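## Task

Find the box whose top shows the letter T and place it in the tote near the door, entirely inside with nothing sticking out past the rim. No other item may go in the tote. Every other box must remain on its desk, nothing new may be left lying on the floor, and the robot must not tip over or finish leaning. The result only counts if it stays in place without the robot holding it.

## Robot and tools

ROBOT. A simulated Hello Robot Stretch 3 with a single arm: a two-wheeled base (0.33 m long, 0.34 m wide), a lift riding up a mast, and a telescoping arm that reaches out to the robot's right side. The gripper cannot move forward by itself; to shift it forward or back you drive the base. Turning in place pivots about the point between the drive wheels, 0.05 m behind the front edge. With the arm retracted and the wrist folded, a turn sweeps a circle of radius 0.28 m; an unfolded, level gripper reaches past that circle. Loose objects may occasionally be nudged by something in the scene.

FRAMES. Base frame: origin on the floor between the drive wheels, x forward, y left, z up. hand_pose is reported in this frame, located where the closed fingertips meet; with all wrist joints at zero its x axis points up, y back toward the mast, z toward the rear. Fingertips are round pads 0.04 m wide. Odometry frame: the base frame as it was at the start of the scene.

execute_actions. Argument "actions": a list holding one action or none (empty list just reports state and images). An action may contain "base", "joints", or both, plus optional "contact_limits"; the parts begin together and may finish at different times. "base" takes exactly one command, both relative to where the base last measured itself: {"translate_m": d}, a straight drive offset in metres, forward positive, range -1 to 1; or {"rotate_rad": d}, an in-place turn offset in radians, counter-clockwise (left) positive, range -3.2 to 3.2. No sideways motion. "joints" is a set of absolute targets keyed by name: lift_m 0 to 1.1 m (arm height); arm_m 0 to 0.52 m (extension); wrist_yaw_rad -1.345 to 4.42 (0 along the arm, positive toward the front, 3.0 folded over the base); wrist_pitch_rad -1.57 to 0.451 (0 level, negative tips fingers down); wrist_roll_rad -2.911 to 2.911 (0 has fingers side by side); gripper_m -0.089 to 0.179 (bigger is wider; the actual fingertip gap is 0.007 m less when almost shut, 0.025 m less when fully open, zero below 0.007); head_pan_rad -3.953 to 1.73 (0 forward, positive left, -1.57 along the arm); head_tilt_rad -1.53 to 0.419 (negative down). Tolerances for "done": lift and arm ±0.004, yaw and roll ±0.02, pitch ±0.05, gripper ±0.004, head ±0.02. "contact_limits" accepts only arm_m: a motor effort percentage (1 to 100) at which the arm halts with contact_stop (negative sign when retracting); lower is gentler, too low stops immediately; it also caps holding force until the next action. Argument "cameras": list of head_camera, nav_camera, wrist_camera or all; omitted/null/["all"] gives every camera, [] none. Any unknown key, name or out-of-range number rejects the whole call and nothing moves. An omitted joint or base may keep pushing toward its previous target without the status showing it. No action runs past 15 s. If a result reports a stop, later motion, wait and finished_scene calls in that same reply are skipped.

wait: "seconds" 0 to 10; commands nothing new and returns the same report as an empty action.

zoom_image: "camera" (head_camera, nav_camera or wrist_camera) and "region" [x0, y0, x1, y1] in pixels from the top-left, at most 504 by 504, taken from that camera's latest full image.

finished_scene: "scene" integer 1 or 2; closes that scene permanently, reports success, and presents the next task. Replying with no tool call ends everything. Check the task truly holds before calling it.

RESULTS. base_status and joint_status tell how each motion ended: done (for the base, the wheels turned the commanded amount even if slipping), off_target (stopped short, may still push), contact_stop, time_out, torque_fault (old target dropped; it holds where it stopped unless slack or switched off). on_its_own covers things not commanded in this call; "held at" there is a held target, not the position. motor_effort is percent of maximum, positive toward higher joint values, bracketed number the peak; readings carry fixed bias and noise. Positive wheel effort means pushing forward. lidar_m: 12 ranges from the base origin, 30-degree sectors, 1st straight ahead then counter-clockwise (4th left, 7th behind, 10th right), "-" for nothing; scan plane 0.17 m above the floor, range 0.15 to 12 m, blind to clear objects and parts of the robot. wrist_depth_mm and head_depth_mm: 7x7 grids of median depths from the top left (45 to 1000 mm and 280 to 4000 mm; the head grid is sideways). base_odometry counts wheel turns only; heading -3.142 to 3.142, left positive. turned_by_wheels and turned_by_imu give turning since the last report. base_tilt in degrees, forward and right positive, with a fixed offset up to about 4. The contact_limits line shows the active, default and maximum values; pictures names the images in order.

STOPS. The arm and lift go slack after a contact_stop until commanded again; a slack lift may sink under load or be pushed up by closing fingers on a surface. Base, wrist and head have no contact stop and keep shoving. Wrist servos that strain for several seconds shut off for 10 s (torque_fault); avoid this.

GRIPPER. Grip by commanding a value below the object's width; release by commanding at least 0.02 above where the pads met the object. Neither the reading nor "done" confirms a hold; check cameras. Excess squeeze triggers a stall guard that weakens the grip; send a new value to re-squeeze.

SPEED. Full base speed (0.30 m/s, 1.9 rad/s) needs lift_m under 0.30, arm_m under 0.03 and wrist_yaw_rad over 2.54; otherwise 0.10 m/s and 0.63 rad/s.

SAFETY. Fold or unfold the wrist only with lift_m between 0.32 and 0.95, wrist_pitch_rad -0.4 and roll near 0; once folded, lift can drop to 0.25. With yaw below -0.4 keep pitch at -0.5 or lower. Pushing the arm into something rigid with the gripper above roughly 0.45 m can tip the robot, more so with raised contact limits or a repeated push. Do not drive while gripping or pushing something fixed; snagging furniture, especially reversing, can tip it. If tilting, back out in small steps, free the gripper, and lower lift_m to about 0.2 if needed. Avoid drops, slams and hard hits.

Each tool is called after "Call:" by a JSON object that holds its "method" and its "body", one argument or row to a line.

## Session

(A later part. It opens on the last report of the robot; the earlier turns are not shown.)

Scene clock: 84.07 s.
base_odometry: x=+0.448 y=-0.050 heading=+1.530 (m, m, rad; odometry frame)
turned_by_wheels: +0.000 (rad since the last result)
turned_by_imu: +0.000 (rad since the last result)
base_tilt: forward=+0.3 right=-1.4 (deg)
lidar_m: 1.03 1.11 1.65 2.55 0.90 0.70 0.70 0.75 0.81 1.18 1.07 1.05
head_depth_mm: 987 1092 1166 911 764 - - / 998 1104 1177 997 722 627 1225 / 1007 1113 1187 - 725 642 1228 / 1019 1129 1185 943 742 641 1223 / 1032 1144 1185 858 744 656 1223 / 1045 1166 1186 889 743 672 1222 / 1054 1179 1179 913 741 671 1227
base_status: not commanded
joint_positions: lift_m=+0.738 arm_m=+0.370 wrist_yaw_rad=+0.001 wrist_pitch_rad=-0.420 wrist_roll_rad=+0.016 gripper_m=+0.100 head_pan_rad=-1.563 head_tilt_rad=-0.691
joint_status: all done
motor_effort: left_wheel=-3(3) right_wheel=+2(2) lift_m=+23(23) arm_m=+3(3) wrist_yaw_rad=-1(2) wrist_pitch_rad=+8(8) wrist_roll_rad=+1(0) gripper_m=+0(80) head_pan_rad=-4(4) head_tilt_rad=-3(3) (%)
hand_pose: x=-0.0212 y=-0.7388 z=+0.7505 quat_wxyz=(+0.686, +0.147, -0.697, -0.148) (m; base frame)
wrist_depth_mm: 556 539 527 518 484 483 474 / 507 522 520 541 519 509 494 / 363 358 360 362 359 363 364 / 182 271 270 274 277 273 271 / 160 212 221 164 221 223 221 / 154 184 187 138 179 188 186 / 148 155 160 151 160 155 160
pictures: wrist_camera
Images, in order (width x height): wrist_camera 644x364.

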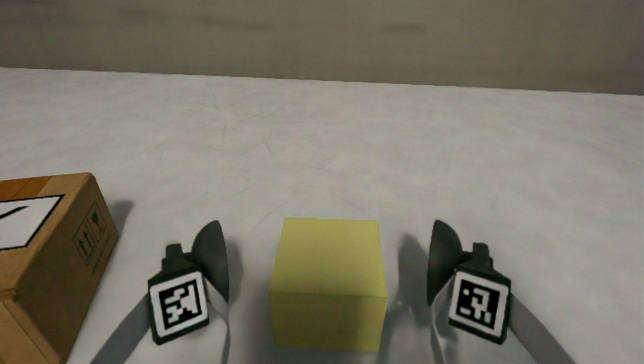

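Call:
{"method": "execute_actions", "body": {
  "actions": [
    {"joints":{"lift_m":0.86}}
  ],
  "cameras": []
}}

Call:
{"method": "execute_actions", "body": {
  "actions": [
    {"joints":{"arm_m":0,"wrist_yaw_rad":3.0,"gripper_m":0.03,"head_pan_rad":0.6},"base":{"rotate_rad":1.55}}
  ],
  "cameras": []
}}

Call:
{"method": "execute_actions", "body": {
  "actions": [
    {"joints":{"lift_m":0.26}}
  ],
  "cameras": []
}}

Call:
{"method": "execute_actions", "body": {
  "actions": [
    {"base":{"translate_m":1}}
  ],
  "cameras": []
}}

Call:
{"method": "execute_actions", "body": {
  "actions": [
    {"base":{"translate_m":0.9},"joints":{"head_pan_rad":1.5,"head_tilt_rad":-0.5}}
  ],
  "cameras": ["nav_camera","head_camera"]
}}

Scene clock: 97.07 s.
base_odometry: x=+0.448 y=-0.050 heading=+1.530 (m, m, rad; odometry frame)
turned_by_wheels: +0.000 (rad since the last result)
turned_by_imu: +0.001 (rad since the last result)
base_tilt: forward=+0.3 right=-1.5 (deg)
lidar_m: 1.03 1.11 1.65 2.54 0.90 0.71 0.70 0.75 0.82 1.18 1.07 1.05
head_depth_mm: 989 1088 1171 - 723 613 1223 / 994 1100 - 882 743 626 1227 / 1006 1115 - 860 742 640 1222 / 1023 1132 1201 882 744 641 1222 / 1033 1154 1181 860 745 657 1222 / 1044 1159 1183 892 741 670 1223 / 1054 1177 1179 911 744 671 1219
base_status: not commanded
joint_positions: lift_m=+0.860 arm_m=+0.370 wrist_yaw_rad=+0.001 wrist_pitch_rad=-0.420 wrist_roll_rad=+0.016 gripper_m=+0.100 head_pan_rad=-1.563 head_tilt_rad=-0.691
joint_status: all done
motor_effort: left_wheel=-3(3) right_wheel=+2(2) lift_m=+35(35) arm_m=+3(3) wrist_yaw_rad=-2(1) wrist_pitch_rad=+8(8) wrist_roll_rad=+0(0) gripper_m=+0(0) head_pan_rad=-4(3) head_tilt_rad=-3(3) (%)
hand_pose: x=-0.0212 y=-0.7388 z=+0.8720 quat_wxyz=(+0.686, +0.147, -0.697, -0.148) (m; base frame)
wrist_depth_mm: 562 534 532 519 499 485 475 / 608 589 569 538 536 533 515 / 633 630 605 600 578 547 551 / 500 494 488 495 483 494 493 / 401 402 395 401 401 397 401 / 337 332 337 336 337 340 337 / 274 249 288 288 292 283 290
pictures: none
No camera images: the call's "cameras" was empty. Leave "cameras" out to get every camera's image.

Scene clock: 101.00 s.
base_odometry: x=+0.448 y=-0.050 heading=+3.080 (m, m, rad; odometry frame)
turned_by_wheels: +1.550 (rad since the last result)
turned_by_imu: +1.575 (rad since the last result)
base_tilt: forward=+0.2 right=-1.5 (deg)
lidar_m: 2.55 0.92 0.71 0.70 0.74 0.81 1.18 1.07 1.05 1.03 1.10 1.61
head_depth_mm: 1397 2452 2559 2061 1680 1419 1230 / 1198 1379 1609 1887 1684 1415 1225 / 1054 1181 1356 1594 1681 1422 1228 / 940 1043 1169 1339 1561 1421 1220 / 847 935 1031 1166 1319 1390 1221 / 771 839 922 1022 1145 1297 1222 / 707 763 831 910 1009 1127 1202
base_status: done
joint_positions: lift_m=+0.860 arm_m=+0.001 wrist_yaw_rad=+2.998 wrist_pitch_rad=-0.420 wrist_roll_rad=+0.016 gripper_m=+0.030 head_pan_rad=+0.593 head_tilt_rad=-0.691
joint_status: all done
motor_effort: left_wheel=-4(8) right_wheel=+3(7) lift_m=+35(35) arm_m=-1(3) wrist_yaw_rad=+3(5) wrist_pitch_rad=+8(8) wrist_roll_rad=+0(0) gripper_m=+0(81) head_pan_rad=+3(40) head_tilt_rad=-3(3) (%)
hand_pose: x=+0.0109 y=+0.0764 z=+0.8720 quat_wxyz=(+0.198, +0.706, +0.096, +0.674) (m; base frame)
wrist_depth_mm: 629 - 652 665 674 668 713 / 688 - 700 713 744 738 756 / 742 - 786 772 787 783 851 / 534 825 840 855 888 871 876 / 893 904 891 938 962 - - / - - - - - - - / - - - - - - -
pictures: none
No camera images: the call's "cameras" was empty. Leave "cameras" out to get every camera's image.

Scene clock: 107.30 s.
base_odometry: x=+0.448 y=-0.050 heading=+3.080 (m, m, rad; odometry frame)
turned_by_wheels: +0.000 (rad since the last result)
turned_by_imu: +0.001 (rad since the last result)
base_tilt: forward=+0.3 right=-1.5 (deg)
lidar_m: 2.54 0.91 0.71 0.70 0.74 0.81 1.18 1.07 1.05 1.03 1.10 1.60
head_depth_mm: 1397 2482 2550 2063 1687 1419 1230 / 1203 1381 1619 1883 1697 1421 1224 / 1057 1195 1358 1586 1684 1422 1223 / 937 1046 1174 1333 1558 1420 1220 / 848 936 1031 1160 1312 1387 1223 / 772 839 923 1017 1142 1302 1223 / 708 764 833 911 1008 1131 1196
base_status: not commanded
joint_positions: lift_m=+0.260 arm_m=+0.001 wrist_yaw_rad=+2.998 wrist_pitch_rad=-0.420 wrist_roll_rad=+0.016 gripper_m=+0.030 head_pan_rad=+0.593 head_tilt_rad=-0.691
joint_status: all done
motor_effort: left_wheel=-3(3) right_wheel=+1(2) lift_m=+22(30) arm_m=-2(2) wrist_yaw_rad=+3(3) wrist_pitch_rad=+8(8) wrist_roll_rad=+0(0) gripper_m=-1(0) head_pan_rad=+2(3) head_tilt_rad=-3(2) (%)
hand_pose: x=+0.0109 y=+0.0764 z=+0.2726 quat_wxyz=(+0.198, +0.706, +0.096, +0.674) (m; base frame)
wrist_depth_mm: 653 - 654 667 684 681 699 / 696 - 704 719 740 721 742 / 736 - 779 780 792 824 825 / 709 703 739 732 715 719 708 / 529 582 596 578 576 568 584 / 478 482 - - 490 486 485 / 428 - - - 406 418 417
pictures: none
No camera images: the call's "cameras" was empty. Leave "cameras" out to get every camera's image.

Scene clock: 112.23 s.
base_odometry: x=-0.550 y=+0.012 heading=+3.079 (m, m, rad; odometry frame)
turned_by_wheels: +0.000 (rad since the last result)
turned_by_imu: +0.011 (rad since the last result)
base_tilt: forward=+0.2 right=-1.5 (deg)
lidar_m: 1.55 0.80 0.62 0.61 0.65 0.96 2.17 1.46 1.14 1.12 1.20 1.59
head_depth_mm: 1455 1586 1741 1895 1678 1418 1225 / 1551 1703 1886 1994 1683 1423 1226 / 1668 1826 2054 2052 1676 1417 1226 / 1799 1978 2237 2068 1680 1420 1223 / 736 813 894 997 1138 1327 1228 / 662 723 792 878 987 1120 1201 / 609 660 716 788 873 975 1109
base_status: done
joint_positions: lift_m=+0.260 arm_m=+0.001 wrist_yaw_rad=+2.998 wrist_pitch_rad=-0.420 wrist_roll_rad=+0.016 gripper_m=+0.030 head_pan_rad=+0.593 head_tilt_rad=-0.692
joint_status: not commanded
motor_effort: left_wheel=-3(7) right_wheel=+2(9) lift_m=+23(23) arm_m=-2(2) wrist_yaw_rad=+2(3) wrist_pitch_rad=+7(8) wrist_roll_rad=+0(1) gripper_m=+0(0) head_pan_rad=+3(3) head_tilt_rad=-3(3) (%)
hand_pose: x=+0.0108 y=+0.0764 z=+0.2726 quat_wxyz=(+0.198, +0.706, +0.096, +0.674) (m; base frame)
wrist_depth_mm: 564 - 578 585 590 603 595 / 621 - 616 634 648 662 651 / 680 673 693 685 694 708 733 / 691 718 691 724 711 713 723 / 580 591 594 580 582 594 574 / 487 489 - - 492 484 478 / 434 - - - 411 414 411
pictures: none
No camera images: the call's "cameras" was empty. Leave "cameras" out to get every camera's image.

Scene clock: 116.93 s.
base_odometry: x=-1.448 y=+0.068 heading=+3.079 (m, m, rad; odometry frame)
turned_by_wheels: +0.000 (rad since the last result)
turned_by_imu: +0.010 (rad since the last result)
base_tilt: forward=+0.2 right=-1.5 (deg)
lidar_m: 0.67 0.75 1.11 0.74 0.63 0.83 2.60 1.56 1.22 1.21 0.88 0.69
head_depth_mm: 2584 2529 2512 2446 2077 1643 1365 / 3048 3272 3468 2784 2063 1644 1366 / 3044 3238 3523 2743 2061 1639 1360 / 3067 3202 3488 2766 2057 1642 1365 / 3045 3241 3477 2776 2057 1635 1361 / 3048 3236 3565 2625 1857 1205 1223 / 785 793 804 814 822 831 837
base_status: done
joint_positions: lift_m=+0.260 arm_m=+0.001 wrist_yaw_rad=+2.998 wrist_pitch_rad=-0.420 wrist_roll_rad=+0.016 gripper_m=+0.030 head_pan_rad=+1.493 head_tilt_rad=-0.507
joint_status: all done
motor_effort: left_wheel=-4(7) right_wheel=+2(7) lift_m=+22(22) arm_m=-2(1) wrist_yaw_rad=+2(2) wrist_pitch_rad=+8(8) wrist_roll_rad=+0(0) gripper_m=+0(0) head_pan_rad=+2(38) head_tilt_rad=+2(12) (%)
hand_pose: x=+0.0108 y=+0.0764 z=+0.2726 quat_wxyz=(+0.198, +0.706, +0.096, +0.674) (m; base frame)
wrist_depth_mm: 495 - - - - - 788 / 537 - - - - - 811 / 580 584 872 919 933 903 810 / 646 652 723 711 687 717 711 / 570 573 606 586 576 580 573 / 480 483 - - 488 485 487 / 430 - - - 407 414 416
pictures: head_camera (sideways: a quarter turn clockwise sets it upright), nav_camera (sideways: a quarter turn counterclockwise sets it upright)
Images, in order (width x height): head_camera 896x504, nav_camera 672x504.

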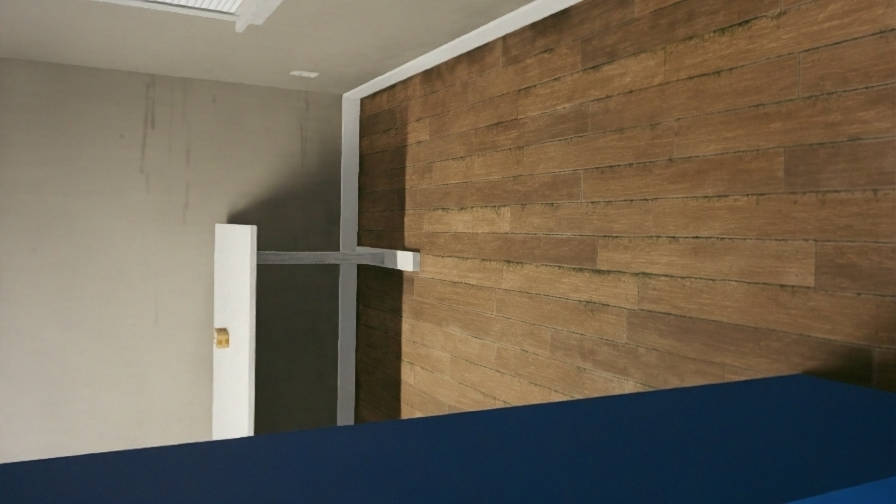

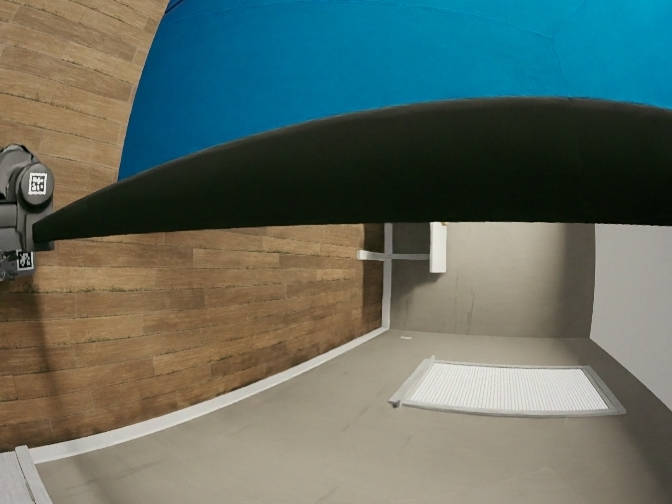

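Call:
{"method": "execute_actions", "body": {
  "actions": [
    {"base":{"translate_m":0.2}}
  ],
  "cameras": []
}}

Call:
{"method": "execute_actions", "body": {
  "actions": [
    {"base":{"rotate_rad":1.5},"joints":{"head_pan_rad":0,"head_tilt_rad":-0.6}}
  ],
  "cameras": ["nav_camera"]
}}

Call:
{"method": "execute_actions", "body": {
  "actions": [
    {"base":{"translate_m":1}}
  ],
  "cameras": []
}}

Call:
{"method": "execute_actions", "body": {
  "actions": [
    {"base":{"translate_m":0.6},"joints":{"head_pan_rad":0.5,"head_tilt_rad":-0.4}}
  ],
  "cameras": ["nav_camera","head_camera"]
}}

Scene clock: 131.97 s.
base_odometry: x=-1.648 y=+0.081 heading=+3.079 (m, m, rad; odometry frame)
turned_by_wheels: +0.000 (rad since the last result)
turned_by_imu: +0.003 (rad since the last result)
base_tilt: forward=+0.2 right=-1.5 (deg)
lidar_m: 0.47 0.54 0.80 3.07 0.68 0.80 2.78 1.59 1.25 1.23 0.62 0.49
head_depth_mm: 1830 1823 1789 1792 1755 1578 1358 / 2928 2944 2902 2555 2058 1642 1363 / 3007 3249 3494 2764 2066 1643 1358 / 3014 3241 3480 2772 2060 1638 1366 / 3029 3197 3503 2750 2046 1645 1359 / 3040 3240 3546 2763 2059 1635 1364 / 3088 3229 3540 2759 2051 1646 1327
base_status: done
joint_positions: lift_m=+0.260 arm_m=+0.001 wrist_yaw_rad=+2.998 wrist_pitch_rad=-0.420 wrist_roll_rad=+0.016 gripper_m=+0.030 head_pan_rad=+1.493 head_tilt_rad=-0.507
joint_status: not commanded
motor_effort: left_wheel=-3(8) right_wheel=+2(8) lift_m=+22(23) arm_m=-2(1) wrist_yaw_rad=+3(2) wrist_pitch_rad=+8(7) wrist_roll_rad=+1(0) gripper_m=-1(0) head_pan_rad=+3(3) head_tilt_rad=+2(2) (%)
hand_pose: x=+0.0107 y=+0.0764 z=+0.2726 quat_wxyz=(+0.197, +0.706, +0.096, +0.674) (m; base frame)
wrist_depth_mm: 575 - - - - 860 594 / 587 - - - - 834 599 / 594 694 896 918 921 838 588 / 623 696 699 717 707 713 586 / 583 584 602 578 578 578 546 / 481 482 - - 498 483 475 / 438 - - - 410 417 414
pictures: none
No camera images: the call's "cameras" was empty. Leave "cameras" out to get every camera's image.

Scene clock: 134.23 s.
base_odometry: x=-1.648 y=+0.081 heading=-1.704 (m, m, rad; odometry frame)
turned_by_wheels: +1.500 (rad since the last result)
turned_by_imu: +1.518 (rad since the last result)
base_tilt: forward=+0.2 right=-1.5 (deg)
lidar_m: 2.15 0.68 0.73 2.18 1.70 1.26 1.23 0.67 0.50 0.47 0.52 0.73
head_depth_mm: 1937 1901 1892 1868 1748 1522 1289 / 2932 3175 2955 2386 1856 1530 1295 / 3027 3289 3288 2389 1856 1523 1297 / 3037 3364 3325 2359 1862 1531 1288 / 3042 3219 3132 2376 1856 1520 1292 / 3023 3327 3302 2370 1876 1523 1290 / 3046 3343 3275 2364 1857 1394 1257
base_status: done
joint_positions: lift_m=+0.260 arm_m=+0.001 wrist_yaw_rad=+2.998 wrist_pitch_rad=-0.420 wrist_roll_rad=+0.016 gripper_m=+0.030 head_pan_rad=+0.007 head_tilt_rad=-0.593
joint_status: all done
motor_effort: left_wheel=-4(9) right_wheel=+2(10) lift_m=+22(22) arm_m=-2(2) wrist_yaw_rad=+3(2) wrist_pitch_rad=+7(8) wrist_roll_rad=+0(0) gripper_m=+0(1) head_pan_rad=-3(43) head_tilt_rad=-2(4) (%)
hand_pose: x=+0.0107 y=+0.0764 z=+0.2726 quat_wxyz=(+0.197, +0.706, +0.096, +0.674) (m; base frame)
wrist_depth_mm: - - - - - 765 550 / - - - - - 786 552 / 923 941 947 922 929 774 592 / 735 714 713 702 705 724 667 / 575 584 616 588 569 584 575 / 489 493 - - 499 484 481 / 429 - - - 405 424 413
pictures: nav_camera (sideways: a quarter turn counterclockwise sets it upright)
Images, in order (width x height): nav_camera 672x504.

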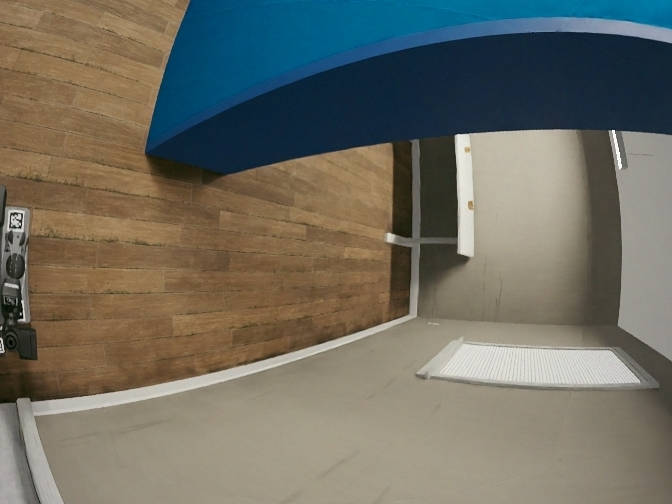

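Scene clock: 139.17 s.
base_odometry: x=-1.781 y=-0.910 heading=-1.704 (m, m, rad; odometry frame)
turned_by_wheels: +0.000 (rad since the last result)
turned_by_imu: +0.011 (rad since the last result)
base_tilt: forward=+0.3 right=-1.5 (deg)
lidar_m: 2.08 2.56 2.86 0.43 0.45 0.63 1.77 0.73 0.55 0.53 0.56 0.79
head_depth_mm: 2107 2137 2095 2035 1796 1527 1292 / 2162 2338 2582 2374 1866 1520 1286 / 2162 2364 2633 2384 1878 1526 1293 / 2170 2347 2651 2381 1848 1524 1292 / 2191 2302 2599 2302 1856 1518 1287 / 2204 2316 2657 2387 1845 1529 1287 / 2203 2319 2656 2370 1847 1519 1289
base_status: done
joint_positions: lift_m=+0.260 arm_m=+0.001 wrist_yaw_rad=+2.998 wrist_pitch_rad=-0.420 wrist_roll_rad=+0.016 gripper_m=+0.030 head_pan_rad=+0.007 head_tilt_rad=-0.593
joint_status: not commanded
motor_effort: left_wheel=-3(7) right_wheel=+2(9) lift_m=+23(23) arm_m=-2(1) wrist_yaw_rad=+2(2) wrist_pitch_rad=+8(8) wrist_roll_rad=+0(0) gripper_m=+0(1) head_pan_rad=-2(3) head_tilt_rad=-2(2) (%)
hand_pose: x=+0.0107 y=+0.0764 z=+0.2726 quat_wxyz=(+0.197, +0.706, +0.096, +0.674) (m; base frame)
wrist_depth_mm: 396 - 418 - - - - / 429 - 446 - - - - / 458 469 489 943 935 916 937 / 503 504 533 706 704 725 723 / 524 554 574 586 569 582 570 / 484 480 - - 495 488 494 / 441 - - - 409 417 420
pictures: none
No camera images: the call's "cameras" was empty. Leave "cameras" out to get every camera's image.

Scene clock: 142.73 s.
base_odometry: x=-1.861 y=-1.505 heading=-1.704 (m, m, rad; odometry frame)
turned_by_wheels: +0.000 (rad since the last result)
turned_by_imu: +0.006 (rad since the last result)
base_tilt: forward=+0.3 right=-1.5 (deg)
lidar_m: 1.49 2.03 2.87 2.31 1.47 0.75 1.82 0.76 0.57 0.55 0.58 0.83
head_depth_mm: 1673 1740 1853 1556 1607 1707 1478 / 1765 1860 1978 1560 2209 1828 1480 / 1845 1944 2064 1547 2301 1817 1477 / 1937 2079 2176 1654 2382 1815 1470 / 2061 2193 2283 1761 2388 1821 1472 / 2183 2318 2440 1891 2253 1815 1468 / 2317 2505 2674 2872 2366 1814 1465
base_status: done
joint_positions: lift_m=+0.260 arm_m=+0.001 wrist_yaw_rad=+2.998 wrist_pitch_rad=-0.420 wrist_roll_rad=+0.016 gripper_m=+0.030 head_pan_rad=+0.493 head_tilt_rad=-0.408
joint_status: all done
motor_effort: left_wheel=-4(7) right_wheel=+2(7) lift_m=+23(22) arm_m=-2(1) wrist_yaw_rad=+2(2) wrist_pitch_rad=+8(8) wrist_roll_rad=+0(0) gripper_m=+0(0) head_pan_rad=+3(32) head_tilt_rad=+3(13) (%)
hand_pose: x=+0.0107 y=+0.0764 z=+0.2726 quat_wxyz=(+0.197, +0.706, +0.096, +0.674) (m; base frame)
wrist_depth_mm: - - - - - - - / - - - - - - - / 868 954 932 937 953 953 924 / 718 710 736 714 726 713 719 / 573 581 591 580 576 585 571 / 474 490 - - 492 477 483 / 437 - - - 407 424 416
pictures: head_camera (sideways: a quarter turn clockwise sets it upright), nav_camera (sideways: a quarter turn counterclockwise sets it upright)
Images, in order (width x height): head_camera 896x504, nav_camera 672x504.

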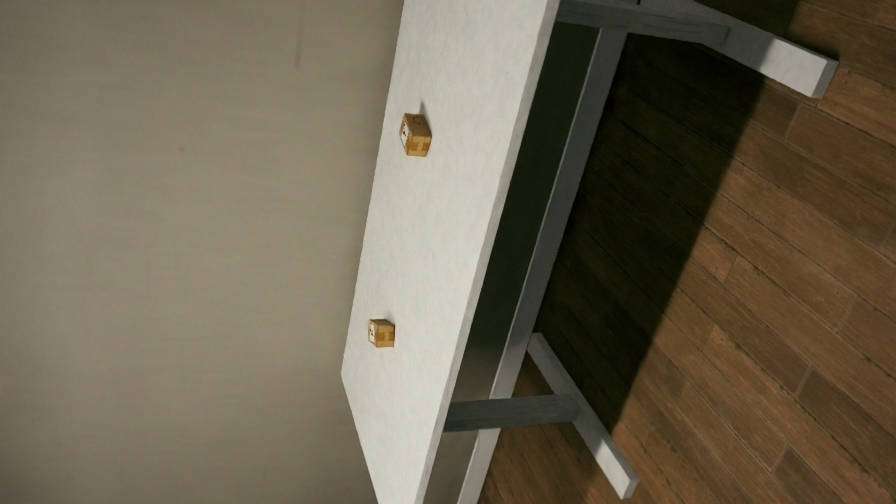

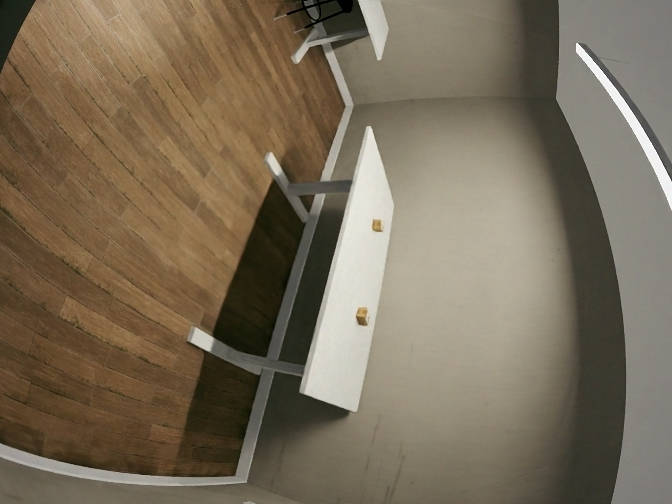

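Call:
{"method": "execute_actions", "body": {
  "actions": [
    {"base":{"translate_m":0.95},"joints":{"head_pan_rad":0.75,"head_tilt_rad":-0.55}}
  ],
  "cameras": ["head_camera"]
}}

Call:
{"method": "execute_actions", "body": {
  "actions": [
    {"base":{"rotate_rad":1.5},"joints":{"head_pan_rad":-0.8}}
  ],
  "cameras": ["head_camera","nav_camera"]
}}

Scene clock: 153.43 s.
base_odometry: x=-1.987 y=-2.447 heading=-1.704 (m, m, rad; odometry frame)
turned_by_wheels: +0.000 (rad since the last result)
turned_by_imu: +0.011 (rad since the last result)
base_tilt: forward=+0.2 right=-1.5 (deg)
lidar_m: 0.63 0.57 1.49 2.66 2.73 1.61 1.75 0.81 0.61 0.60 0.63 0.90
head_depth_mm: 945 1005 1077 1117 879 707 591 / 1022 1094 1175 1153 875 705 591 / 1107 1193 1290 1151 876 707 591 / 1209 1308 1419 1152 875 707 590 / 1334 1450 1547 1144 874 705 592 / 1482 1632 1670 1146 877 705 618 / 1662 1874 1678 1143 871 724 1294
base_status: done
joint_positions: lift_m=+0.260 arm_m=+0.001 wrist_yaw_rad=+2.998 wrist_pitch_rad=-0.420 wrist_roll_rad=+0.016 gripper_m=+0.030 head_pan_rad=+0.743 head_tilt_rad=-0.544
joint_status: all done
motor_effort: left_wheel=-3(7) right_wheel=+2(7) lift_m=+22(22) arm_m=-1(1) wrist_yaw_rad=+2(2) wrist_pitch_rad=+8(8) wrist_roll_rad=+0(0) gripper_m=+1(1) head_pan_rad=+3(23) head_tilt_rad=-2(10) (%)
hand_pose: x=+0.0107 y=+0.0764 z=+0.2726 quat_wxyz=(+0.197, +0.706, +0.096, +0.674) (m; base frame)
wrist_depth_mm: - - - - - - - / - - - - - - - / 946 905 919 952 930 959 947 / 722 701 706 737 716 720 727 / 569 585 590 583 583 567 580 / 488 493 - - 495 439 435 / 432 - - - 405 394 401
pictures: head_camera (sideways: a quarter turn clockwise sets it upright)
Images, in order (width x height): head_camera 896x504.

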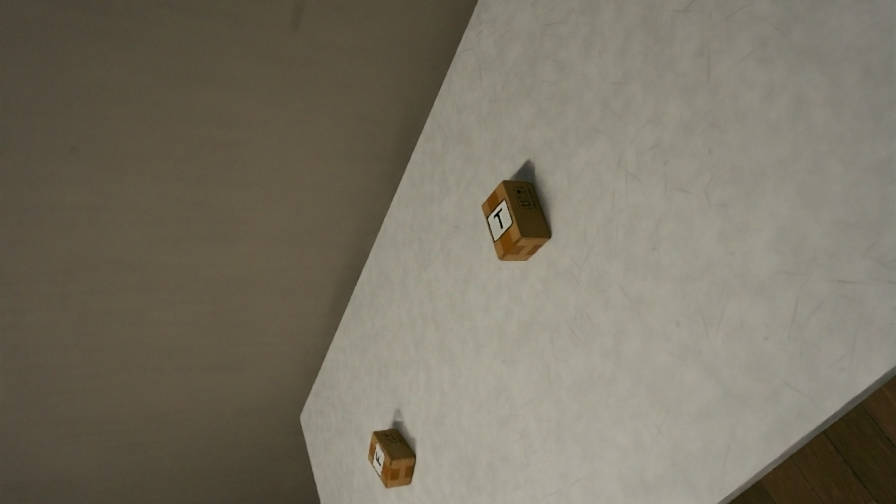

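Scene clock: 155.63 s.
base_odometry: x=-1.987 y=-2.447 heading=-0.205 (m, m, rad; odometry frame)
turned_by_wheels: +1.500 (rad since the last result)
turned_by_imu: +1.518 (rad since the last result)
base_tilt: forward=+0.2 right=-1.5 (deg)
lidar_m: 2.71 2.68 2.01 1.61 0.87 0.63 0.60 0.62 0.83 0.99 0.57 1.38
head_depth_mm: 932 989 1066 1103 878 708 591 / 996 1065 1154 1155 874 708 592 / 1073 1164 1246 1159 877 706 593 / 1166 1264 1372 1150 875 705 590 / 1273 1395 1494 1153 875 705 591 / 1406 1549 1603 1151 873 705 604 / 1568 1743 1666 1148 875 703 1268
base_status: done
joint_positions: lift_m=+0.260 arm_m=+0.001 wrist_yaw_rad=+2.998 wrist_pitch_rad=-0.420 wrist_roll_rad=+0.016 gripper_m=+0.030 head_pan_rad=-0.793 head_tilt_rad=-0.544
joint_status: all done
motor_effort: left_wheel=-3(9) right_wheel=+2(10) lift_m=+22(22) arm_m=-2(2) wrist_yaw_rad=+2(2) wrist_pitch_rad=+8(8) wrist_roll_rad=+0(0) gripper_m=+0(0) head_pan_rad=-4(43) head_tilt_rad=-2(2) (%)
hand_pose: x=+0.0107 y=+0.0764 z=+0.2726 quat_wxyz=(+0.197, +0.706, +0.096, +0.674) (m; base frame)
wrist_depth_mm: 909 - - - - - - / 913 - - - - - - / 872 915 904 921 906 908 959 / 727 717 715 704 715 710 711 / 580 569 611 568 578 587 575 / 478 490 - - 492 474 480 / 438 - - - 406 416 416
pictures: head_camera (sideways: a quarter turn clockwise sets it upright), nav_camera (sideways: a quarter turn counterclockwise sets it upright)
Images, in order (width x height): head_camera 896x504, nav_camera 672x504.

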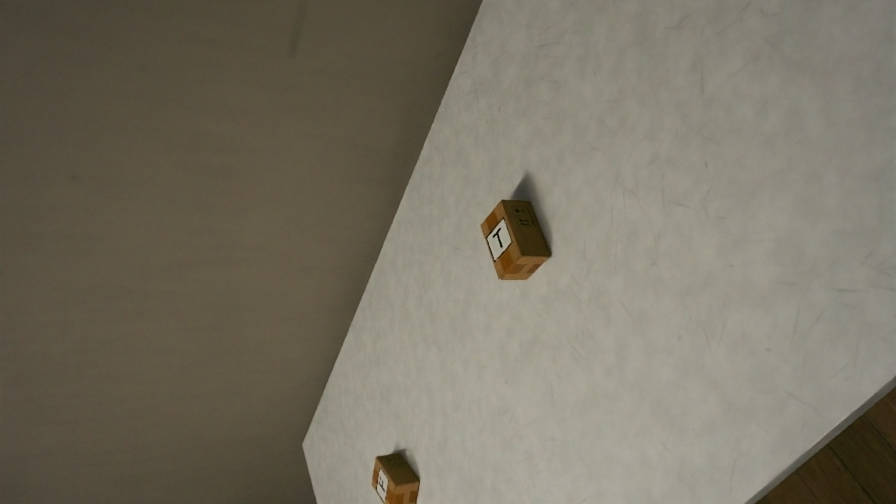

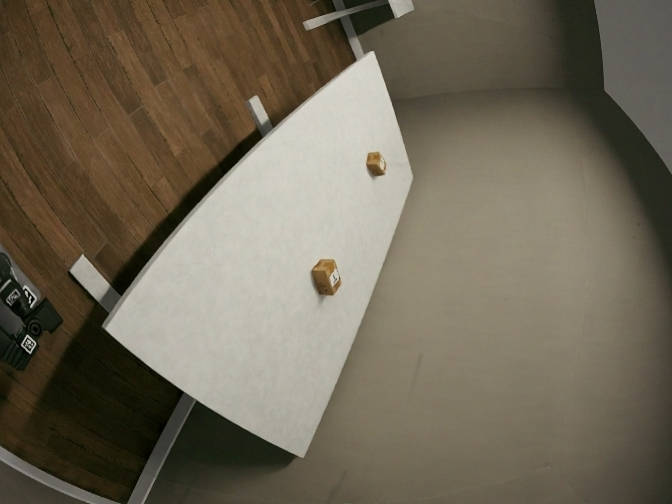

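Call:
{"method": "execute_actions", "body": {
  "actions": [
    {"base":{"rotate_rad":0.4},"joints":{"lift_m":0.9}}
  ],
  "cameras": []
}}

Call:
{"method": "execute_actions", "body": {
  "actions": [
    {"base":{"translate_m":0.27},"joints":{"wrist_yaw_rad":0,"gripper_m":0.175,"head_pan_rad":-1.57,"arm_m":0.15}}
  ]
}}

Scene clock: 171.67 s.
base_odometry: x=-1.987 y=-2.447 heading=+0.195 (m, m, rad; odometry frame)
turned_by_wheels: +0.400 (rad since the last result)
turned_by_imu: +0.407 (rad since the last result)
base_tilt: forward=+0.2 right=-1.5 (deg)
lidar_m: 2.48 2.00 1.61 1.02 0.65 0.60 0.60 0.74 0.99 0.56 1.24 1.53
head_depth_mm: 1332 1399 1456 1160 862 708 592 / 1524 1610 1610 1152 879 707 592 / 1785 1909 1691 1151 876 704 592 / 2144 2305 1685 1153 876 724 1300 / 2719 2959 1686 1149 938 1548 1328 / 2752 2982 3078 1325 1968 1585 1335 / 2640 2850 3053 2576 1961 1588 1321
base_status: done
joint_positions: lift_m=+0.900 arm_m=+0.001 wrist_yaw_rad=+2.998 wrist_pitch_rad=-0.420 wrist_roll_rad=+0.016 gripper_m=+0.030 head_pan_rad=-0.793 head_tilt_rad=-0.544
joint_status: all done
motor_effort: left_wheel=-3(10) right_wheel=+2(8) lift_m=+36(35) arm_m=-1(1) wrist_yaw_rad=+2(2) wrist_pitch_rad=+8(8) wrist_roll_rad=+0(1) gripper_m=-1(1) head_pan_rad=-4(4) head_tilt_rad=-2(2) (%)
hand_pose: x=+0.0107 y=+0.0764 z=+0.9120 quat_wxyz=(+0.197, +0.706, +0.096, +0.674) (m; base frame)
wrist_depth_mm: 554 - - - - - - / 573 - - - - - - / 563 699 - - - - - / 602 746 - - - - - / 634 792 - - - - - / 636 824 - - - - - / 659 871 - - - - -
pictures: none
No camera images: the call's "cameras" was empty. Leave "cameras" out to get every camera's image.

Scene clock: 175.67 s.
base_odometry: x=-1.723 y=-2.394 heading=+0.195 (m, m, rad; odometry frame)
turned_by_wheels: +0.000 (rad since the last result)
turned_by_imu: +0.003 (rad since the last result)
base_tilt: forward=+0.3 right=-1.5 (deg)
lidar_m: 2.50 1.77 1.48 1.44 0.93 0.85 0.85 1.05 0.63 1.10 1.35 2.46
head_depth_mm: 901 967 1049 1117 - - 591 / 934 1003 1091 1153 - - 593 / 964 1045 1136 1150 - - 592 / 1000 1083 1184 1153 856 698 592 / 1036 1129 1240 1156 873 707 592 / 1082 1181 1298 1149 874 706 591 / 1123 1227 1362 1148 876 704 619
base_status: done
joint_positions: lift_m=+0.900 arm_m=+0.150 wrist_yaw_rad=+0.003 wrist_pitch_rad=-0.420 wrist_roll_rad=+0.016 gripper_m=+0.175 head_pan_rad=-1.563 head_tilt_rad=-0.544
joint_status: all done
motor_effort: left_wheel=-3(4) right_wheel=+2(4) lift_m=+35(36) arm_m=+3(4) wrist_yaw_rad=-4(5) wrist_pitch_rad=+8(8) wrist_roll_rad=+0(0) gripper_m=+1(80) head_pan_rad=-4(40) head_tilt_rad=-2(2) (%)
hand_pose: x=-0.0209 y=-0.5188 z=+0.9120 quat_wxyz=(+0.686, +0.147, -0.697, -0.148) (m; base frame)
wrist_depth_mm: - 847 778 687 626 576 541 / - 930 831 763 686 614 569 / 715 756 739 751 701 669 600 / 568 573 580 577 563 563 580 / 457 472 437 441 460 453 463 / 397 384 383 385 381 387 398 / - 333 334 334 333 332 -
pictures: head_camera (sideways: a quarter turn clockwise sets it upright), nav_camera (sideways: a quarter turn counterclockwise sets it upright), wrist_camera
Images, in order (width x height): head_camera 896x504, nav_camera 672x504, wrist_camera 644x364.

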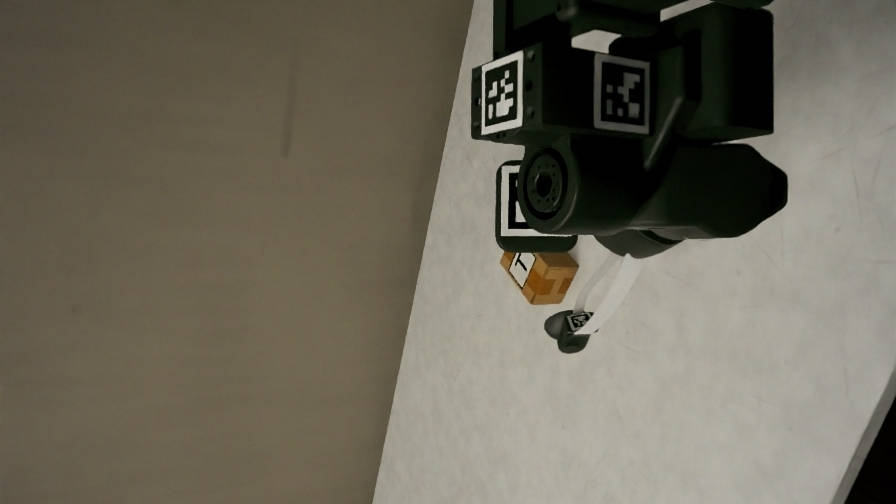

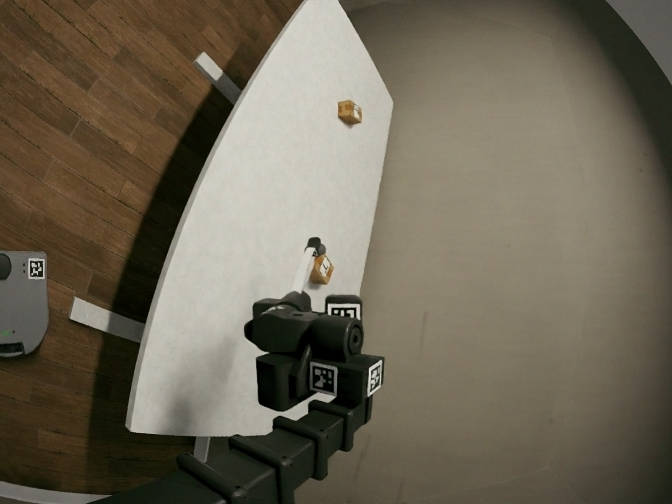

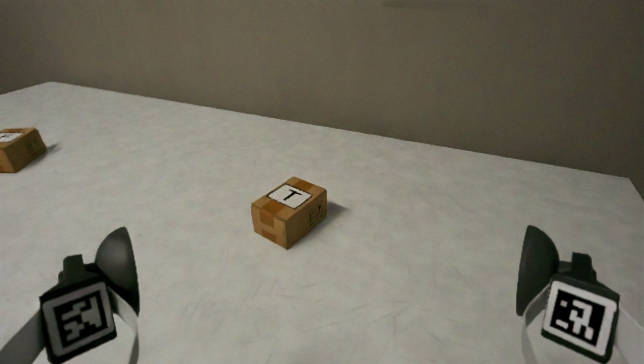

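Call:
{"method": "execute_actions", "body": {
  "actions": [
    {"base":{"translate_m":0.185},"joints":{"wrist_yaw_rad":-0.7,"wrist_pitch_rad":-0.5,"arm_m":0.44,"lift_m":0.86}}
  ]
}}

Scene clock: 189.80 s.
base_odometry: x=-1.541 y=-2.358 heading=+0.195 (m, m, rad; odometry frame)
turned_by_wheels: +0.000 (rad since the last result)
turned_by_imu: +0.003 (rad since the last result)
base_tilt: forward=+0.2 right=-1.4 (deg)
lidar_m: 2.28 1.63 1.41 1.72 1.11 1.02 1.03 1.27 0.72 1.17 1.24 2.31
head_depth_mm: 956 1027 1113 1170 - 687 579 / 990 1066 1143 - 856 710 593 / 1028 1109 1190 - 877 707 591 / 1065 1156 1260 1154 874 707 621 / 1107 1200 1315 1148 878 706 637 / 1150 1256 1379 1149 880 705 1265 / 1202 1309 1430 1102 874 704 1335
base_status: done
joint_positions: lift_m=+0.860 arm_m=+0.440 wrist_yaw_rad=-0.698 wrist_pitch_rad=-0.511 wrist_roll_rad=+0.016 gripper_m=+0.175 head_pan_rad=-1.563 head_tilt_rad=-0.544
joint_status: all done
motor_effort: left_wheel=-4(4) right_wheel=+2(5) lift_m=+22(30) arm_m=+3(4) wrist_yaw_rad=-2(4) wrist_pitch_rad=+4(8) wrist_roll_rad=+1(0) gripper_m=+1(0) head_pan_rad=-3(3) head_tilt_rad=-2(2) (%)
hand_pose: x=-0.1576 y=-0.7467 z=+0.8526 quat_wxyz=(+0.576, -0.069, -0.708, -0.402) (m; base frame)
wrist_depth_mm: 397 426 464 495 529 582 657 / 432 458 492 542 593 650 714 / 468 501 529 519 525 520 811 / 420 418 423 423 422 421 426 / 352 356 350 353 350 354 351 / 310 302 295 251 305 303 313 / - 267 258 219 268 266 -
pictures: head_camera (sideways: a quarter turn clockwise sets it upright), nav_camera (sideways: a quarter turn counterclockwise sets it upright), wrist_camera
Images, in order (width x height): head_camera 896x504, nav_camera 672x504, wrist_camera 644x364.

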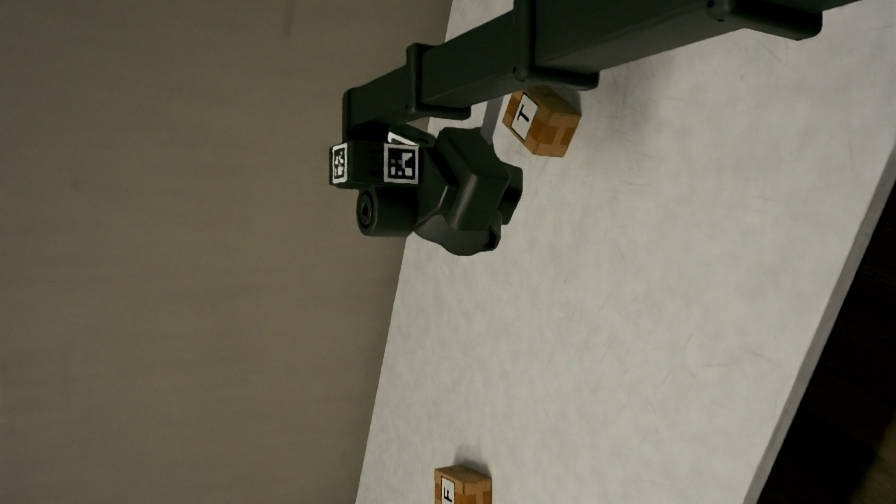

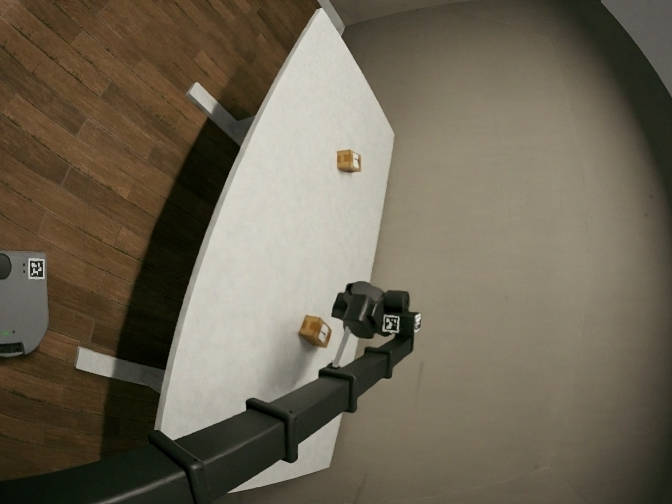

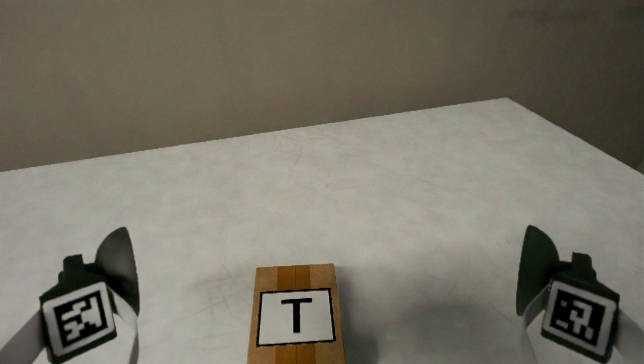

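Call:
{"method": "execute_actions", "body": {
  "actions": [
    {"joints":{"arm_m":0.46,"lift_m":0.757}}
  ],
  "cameras": ["wrist_camera"]
}}

Call:
{"method": "execute_actions", "body": {
  "actions": [
    {"joints":{"gripper_m":0.02}}
  ],
  "cameras": ["wrist_camera"]
}}

Call:
{"method": "execute_actions", "body": {
  "actions": [
    {"joints":{"lift_m":0.84}}
  ],
  "cameras": ["wrist_camera"]
}}

Scene clock: 197.83 s.
base_odometry: x=-1.541 y=-2.358 heading=+0.195 (m, m, rad; odometry frame)
turned_by_wheels: +0.000 (rad since the last result)
turned_by_imu: +0.001 (rad since the last result)
base_tilt: forward=+0.2 right=-1.5 (deg)
lidar_m: 2.28 1.63 1.40 1.72 1.11 1.02 1.03 1.27 0.72 1.17 1.24 2.30
head_depth_mm: 958 1029 1115 1159 893 - - / 994 1068 1161 1208 847 690 592 / 1027 1115 1208 1269 822 706 591 / 1067 1151 1260 1184 848 707 620 / 1109 1203 1325 1151 875 707 635 / 1153 1256 1385 1150 875 707 1277 / 1201 1313 1429 1099 872 703 1332
base_status: not commanded
joint_positions: lift_m=+0.757 arm_m=+0.460 wrist_yaw_rad=-0.698 wrist_pitch_rad=-0.511 wrist_roll_rad=+0.016 gripper_m=+0.175 head_pan_rad=-1.563 head_tilt_rad=-0.544
joint_status: all done
motor_effort: left_wheel=-3(4) right_wheel=+2(2) lift_m=+22(23) arm_m=+3(4) wrist_yaw_rad=-2(2) wrist_pitch_rad=+5(5) wrist_roll_rad=+0(0) gripper_m=+0(0) head_pan_rad=-3(3) head_tilt_rad=-2(2) (%)
hand_pose: x=-0.1576 y=-0.7667 z=+0.7496 quat_wxyz=(+0.576, -0.069, -0.708, -0.402) (m; base frame)
wrist_depth_mm: 385 404 439 475 516 560 637 / 407 426 420 419 418 430 418 / 319 317 319 318 321 321 320 / 255 256 245 176 257 256 256 / 213 214 207 146 214 215 213 / - 183 173 126 179 184 189 / - 160 153 129 157 160 -
pictures: wrist_camera
Images, in order (width x height): wrist_camera 644x364.

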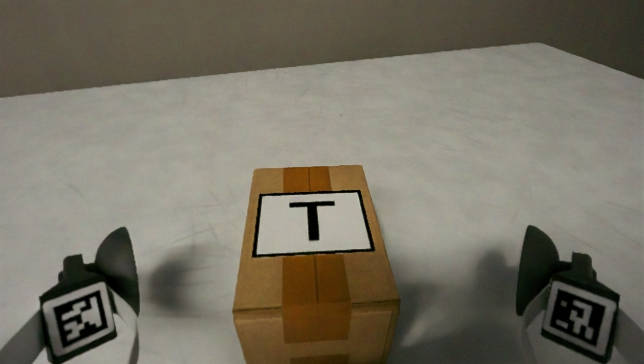

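Scene clock: 199.87 s.
base_odometry: x=-1.541 y=-2.358 heading=+0.195 (m, m, rad; odometry frame)
turned_by_wheels: +0.000 (rad since the last result)
turned_by_imu: +0.000 (rad since the last result)
base_tilt: forward=+0.2 right=-1.5 (deg)
lidar_m: 2.29 1.63 1.40 1.72 1.11 1.02 1.03 1.27 0.72 1.17 1.24 2.30
head_depth_mm: 957 1033 1120 1157 895 - - / 992 1073 1160 1204 847 689 593 / 1029 1113 1206 1269 821 707 593 / 1066 1155 1261 1176 848 707 621 / 1103 1199 1312 1157 875 705 635 / 1147 1255 1379 1145 876 706 1271 / 1191 1310 1427 1105 874 706 1332
base_status: not commanded
joint_positions: lift_m=+0.757 arm_m=+0.460 wrist_yaw_rad=-0.698 wrist_pitch_rad=-0.511 wrist_roll_rad=+0.016 gripper_m=+0.021 head_pan_rad=-1.563 head_tilt_rad=-0.544
joint_status: all done
motor_effort: left_wheel=-3(3) right_wheel=+2(2) lift_m=+22(22) arm_m=+3(3) wrist_yaw_rad=-2(2) wrist_pitch_rad=+4(4) wrist_roll_rad=+1(0) gripper_m=-21(96) head_pan_rad=-3(3) head_tilt_rad=-2(2) (%)
hand_pose: x=-0.1576 y=-0.7666 z=+0.7496 quat_wxyz=(+0.576, -0.069, -0.708, -0.402) (m; base frame)
wrist_depth_mm: 384 412 440 472 511 564 624 / 404 417 413 417 416 421 429 / 314 316 319 323 318 319 321 / 256 256 245 175 257 257 257 / 213 213 206 146 213 214 213 / 182 184 127 125 126 183 184 / 159 161 157 132 154 161 160
pictures: wrist_camera
Images, in order (width x height): wrist_camera 644x364.

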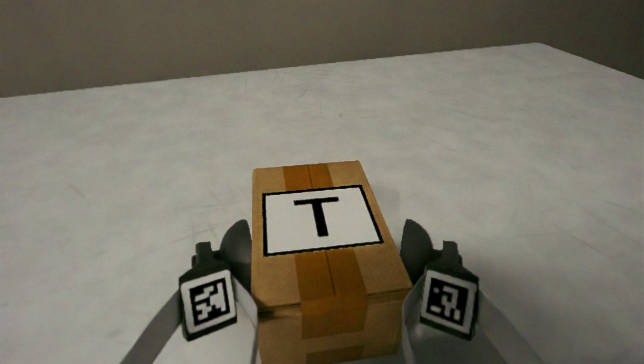

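Scene clock: 201.47 s.
base_odometry: x=-1.541 y=-2.358 heading=+0.195 (m, m, rad; odometry frame)
turned_by_wheels: +0.000 (rad since the last result)
turned_by_imu: +0.000 (rad since the last result)
base_tilt: forward=+0.2 right=-1.5 (deg)
lidar_m: 2.29 1.63 1.41 1.73 1.11 1.02 1.03 1.27 0.72 1.17 1.24 2.30
head_depth_mm: 959 1027 1112 1165 - - 579 / 992 1072 1152 - 848 708 592 / 1027 1109 1197 - 875 708 592 / 1069 1154 1256 1207 875 708 619 / 1106 1205 1318 1148 875 708 635 / 1150 1253 1385 1148 873 705 1269 / 1197 1316 1427 1097 872 705 1328
base_status: not commanded
joint_positions: lift_m=+0.840 arm_m=+0.460 wrist_yaw_rad=-0.698 wrist_pitch_rad=-0.520 wrist_roll_rad=+0.016 gripper_m=+0.024 head_pan_rad=-1.563 head_tilt_rad=-0.544
joint_status: all done
motor_effort: left_wheel=-3(3) right_wheel=+1(2) lift_m=+36(37) arm_m=+3(3) wrist_yaw_rad=-2(2) wrist_pitch_rad=+8(8) wrist_roll_rad=+0(1) gripper_m=-19(21) head_pan_rad=-4(4) head_tilt_rad=-2(2) (%)
hand_pose: x=-0.1568 y=-0.7656 z=+0.8300 quat_wxyz=(+0.574, -0.066, -0.709, -0.405) (m; base frame)
wrist_depth_mm: 385 404 442 474 511 560 632 / 418 446 481 527 557 619 721 / 447 467 478 479 472 468 509 / 381 379 365 175 381 383 389 / 317 314 308 146 324 318 320 / 275 276 127 126 127 278 275 / 240 241 237 133 233 243 240
pictures: wrist_camera
Images, in order (width x height): wrist_camera 644x364.

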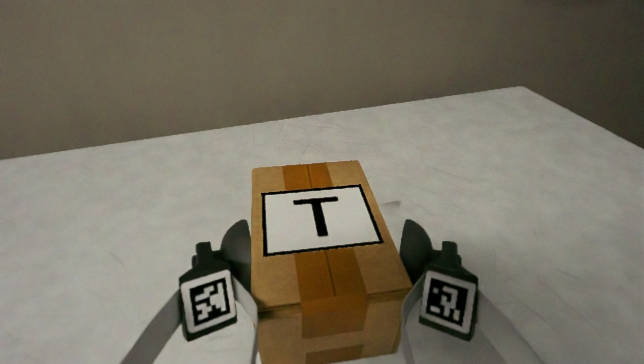

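Call:
{"method": "execute_actions", "body": {
  "actions": [
    {"base":{"translate_m":0.1},"joints":{"arm_m":0,"wrist_yaw_rad":2.8,"wrist_pitch_rad":-0.4,"head_pan_rad":0,"head_tilt_rad":-0.8}}
  ],
  "cameras": []
}}

Call:
{"method": "execute_actions", "body": {
  "actions": [
    {"base":{"rotate_rad":1.6},"joints":{"lift_m":0.28}}
  ],
  "cameras": ["nav_camera"]
}}

Call:
{"method": "execute_actions", "body": {
  "actions": [
    {"base":{"translate_m":1}}
  ],
  "cameras": ["nav_camera"]
}}

Scene clock: 218.03 s.
base_odometry: x=-1.443 y=-2.339 heading=+0.195 (m, m, rad; odometry frame)
turned_by_wheels: +0.000 (rad since the last result)
turned_by_imu: +0.002 (rad since the last result)
base_tilt: forward=+0.2 right=-1.5 (deg)
lidar_m: 2.44 1.55 1.37 1.88 1.22 1.11 1.12 0.80 0.78 1.20 1.18 2.22
head_depth_mm: 1965 2473 2275 1838 1547 1331 1175 / 1979 2591 2252 1830 1555 1341 1174 / 2116 2723 2270 1838 1555 1336 1175 / 2124 2725 2271 1829 1554 1343 1174 / 2233 2700 2258 1837 1546 1344 1172 / 2563 2758 2258 1839 1550 1343 1174 / 2326 2157 2190 1826 1544 1337 1175
base_status: done
joint_positions: lift_m=+0.840 arm_m=+0.001 wrist_yaw_rad=+2.798 wrist_pitch_rad=-0.429 wrist_roll_rad=+0.016 gripper_m=+0.024 head_pan_rad=-0.007 head_tilt_rad=-0.790
joint_status: all done
motor_effort: left_wheel=-3(5) right_wheel=+2(9) lift_m=+36(37) arm_m=-2(5) wrist_yaw_rad=+3(6) wrist_pitch_rad=+11(10) wrist_roll_rad=+0(0) gripper_m=-20(19) head_pan_rad=+2(37) head_tilt_rad=-4(14) (%)
hand_pose: x=+0.0539 y=+0.0644 z=+0.8498 quat_wxyz=(+0.267, +0.711, +0.028, +0.649) (m; base frame)
wrist_depth_mm: - - - - - - - / - - - - - - - / - - - - - - - / - - - 175 - - - / - - - 146 - - - / - - 127 126 127 - - / - - - 132 969 - -
pictures: none
No camera images: the call's "cameras" was empty. Leave "cameras" out to get every camera's image.

Scene clock: 223.97 s.
base_odometry: x=-1.443 y=-2.339 heading=+1.795 (m, m, rad; odometry frame)
turned_by_wheels: +1.600 (rad since the last result)
turned_by_imu: +1.626 (rad since the last result)
base_tilt: forward=+0.2 right=-1.5 (deg)
lidar_m: 1.80 1.20 1.11 1.12 0.79 0.78 1.21 1.18 1.95 2.20 1.55 1.37
head_depth_mm: 3061 2706 1855 1741 1545 1340 1173 / 3217 2802 2253 1792 1552 1338 1178 / 3105 2941 2265 1837 1545 1340 1179 / 2417 2670 2255 1834 1551 1335 1170 / 2053 2274 2260 1832 1540 1332 1180 / 1747 1897 2056 1849 1548 1332 1175 / 1523 1634 1763 1781 1556 1338 1176
base_status: done
joint_positions: lift_m=+0.280 arm_m=+0.001 wrist_yaw_rad=+2.798 wrist_pitch_rad=-0.429 wrist_roll_rad=+0.016 gripper_m=+0.024 head_pan_rad=-0.007 head_tilt_rad=-0.790
joint_status: all done
motor_effort: left_wheel=-3(8) right_wheel=+2(4) lift_m=+23(28) arm_m=-2(2) wrist_yaw_rad=+3(3) wrist_pitch_rad=+11(12) wrist_roll_rad=+0(1) gripper_m=-19(20) head_pan_rad=+3(4) head_tilt_rad=-4(4) (%)
hand_pose: x=+0.0539 y=+0.0644 z=+0.2904 quat_wxyz=(+0.267, +0.711, +0.028, +0.649) (m; base frame)
wrist_depth_mm: - - - - - - - / - - - - - - - / - 949 931 986 975 931 938 / - 730 700 175 733 733 728 / - 599 574 145 598 603 598 / 481 525 127 125 127 499 493 / 439 - - 133 415 436 434
pictures: nav_camera (sideways: a quarter turn counterclockwise sets it upright)
Images, in order (width x height): nav_camera 672x504.

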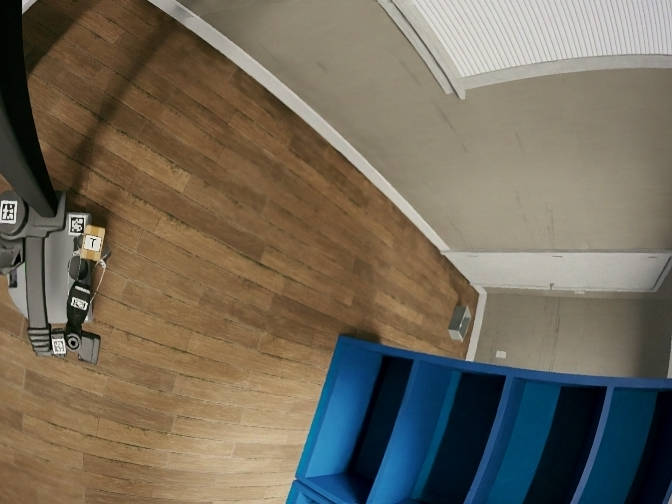

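Scene clock: 228.90 s.
base_odometry: x=-1.665 y=-1.364 heading=+1.795 (m, m, rad; odometry frame)
turned_by_wheels: +0.000 (rad since the last result)
turned_by_imu: +0.011 (rad since the last result)
base_tilt: forward=+0.2 right=-1.5 (deg)
lidar_m: 1.15 0.77 0.72 0.73 0.92 1.64 2.11 2.12 2.60 1.21 0.52 0.68
head_depth_mm: 2291 2554 2147 1830 1542 1337 1175 / 2371 2603 2169 1843 1544 1337 1179 / 1920 2236 2248 1828 1557 1336 1179 / 1511 1704 1945 1837 1536 1336 1178 / 1300 1427 1593 1745 1543 1342 1180 / 1105 1199 1313 1458 1511 1337 1178 / 962 1039 1121 1223 1340 1325 1178
base_status: done
joint_positions: lift_m=+0.280 arm_m=+0.001 wrist_yaw_rad=+2.798 wrist_pitch_rad=-0.429 wrist_roll_rad=+0.016 gripper_m=+0.024 head_pan_rad=-0.007 head_tilt_rad=-0.791
joint_status: not commanded
motor_effort: left_wheel=-4(7) right_wheel=+3(8) lift_m=+23(23) arm_m=-1(2) wrist_yaw_rad=+2(3) wrist_pitch_rad=+11(12) wrist_roll_rad=+0(0) gripper_m=-20(20) head_pan_rad=+2(2) head_tilt_rad=-3(3) (%)
hand_pose: x=+0.0538 y=+0.0644 z=+0.2904 quat_wxyz=(+0.267, +0.711, +0.028, +0.649) (m; base frame)
wrist_depth_mm: 707 719 690 687 674 657 638 / - 770 740 732 727 700 703 / - 833 794 788 758 771 733 / - 739 702 175 726 712 723 / - 601 577 145 602 608 604 / 491 527 127 125 126 495 507 / 438 - - 132 412 435 436
pictures: nav_camera (sideways: a quarter turn counterclockwise sets it upright)
Images, in order (width x height): nav_camera 672x504.

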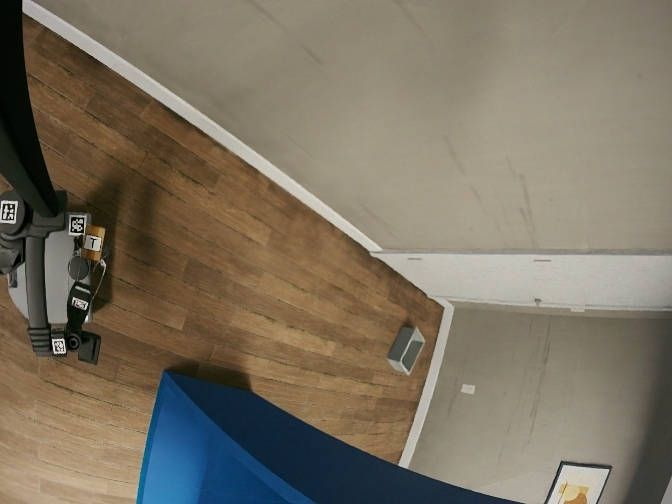

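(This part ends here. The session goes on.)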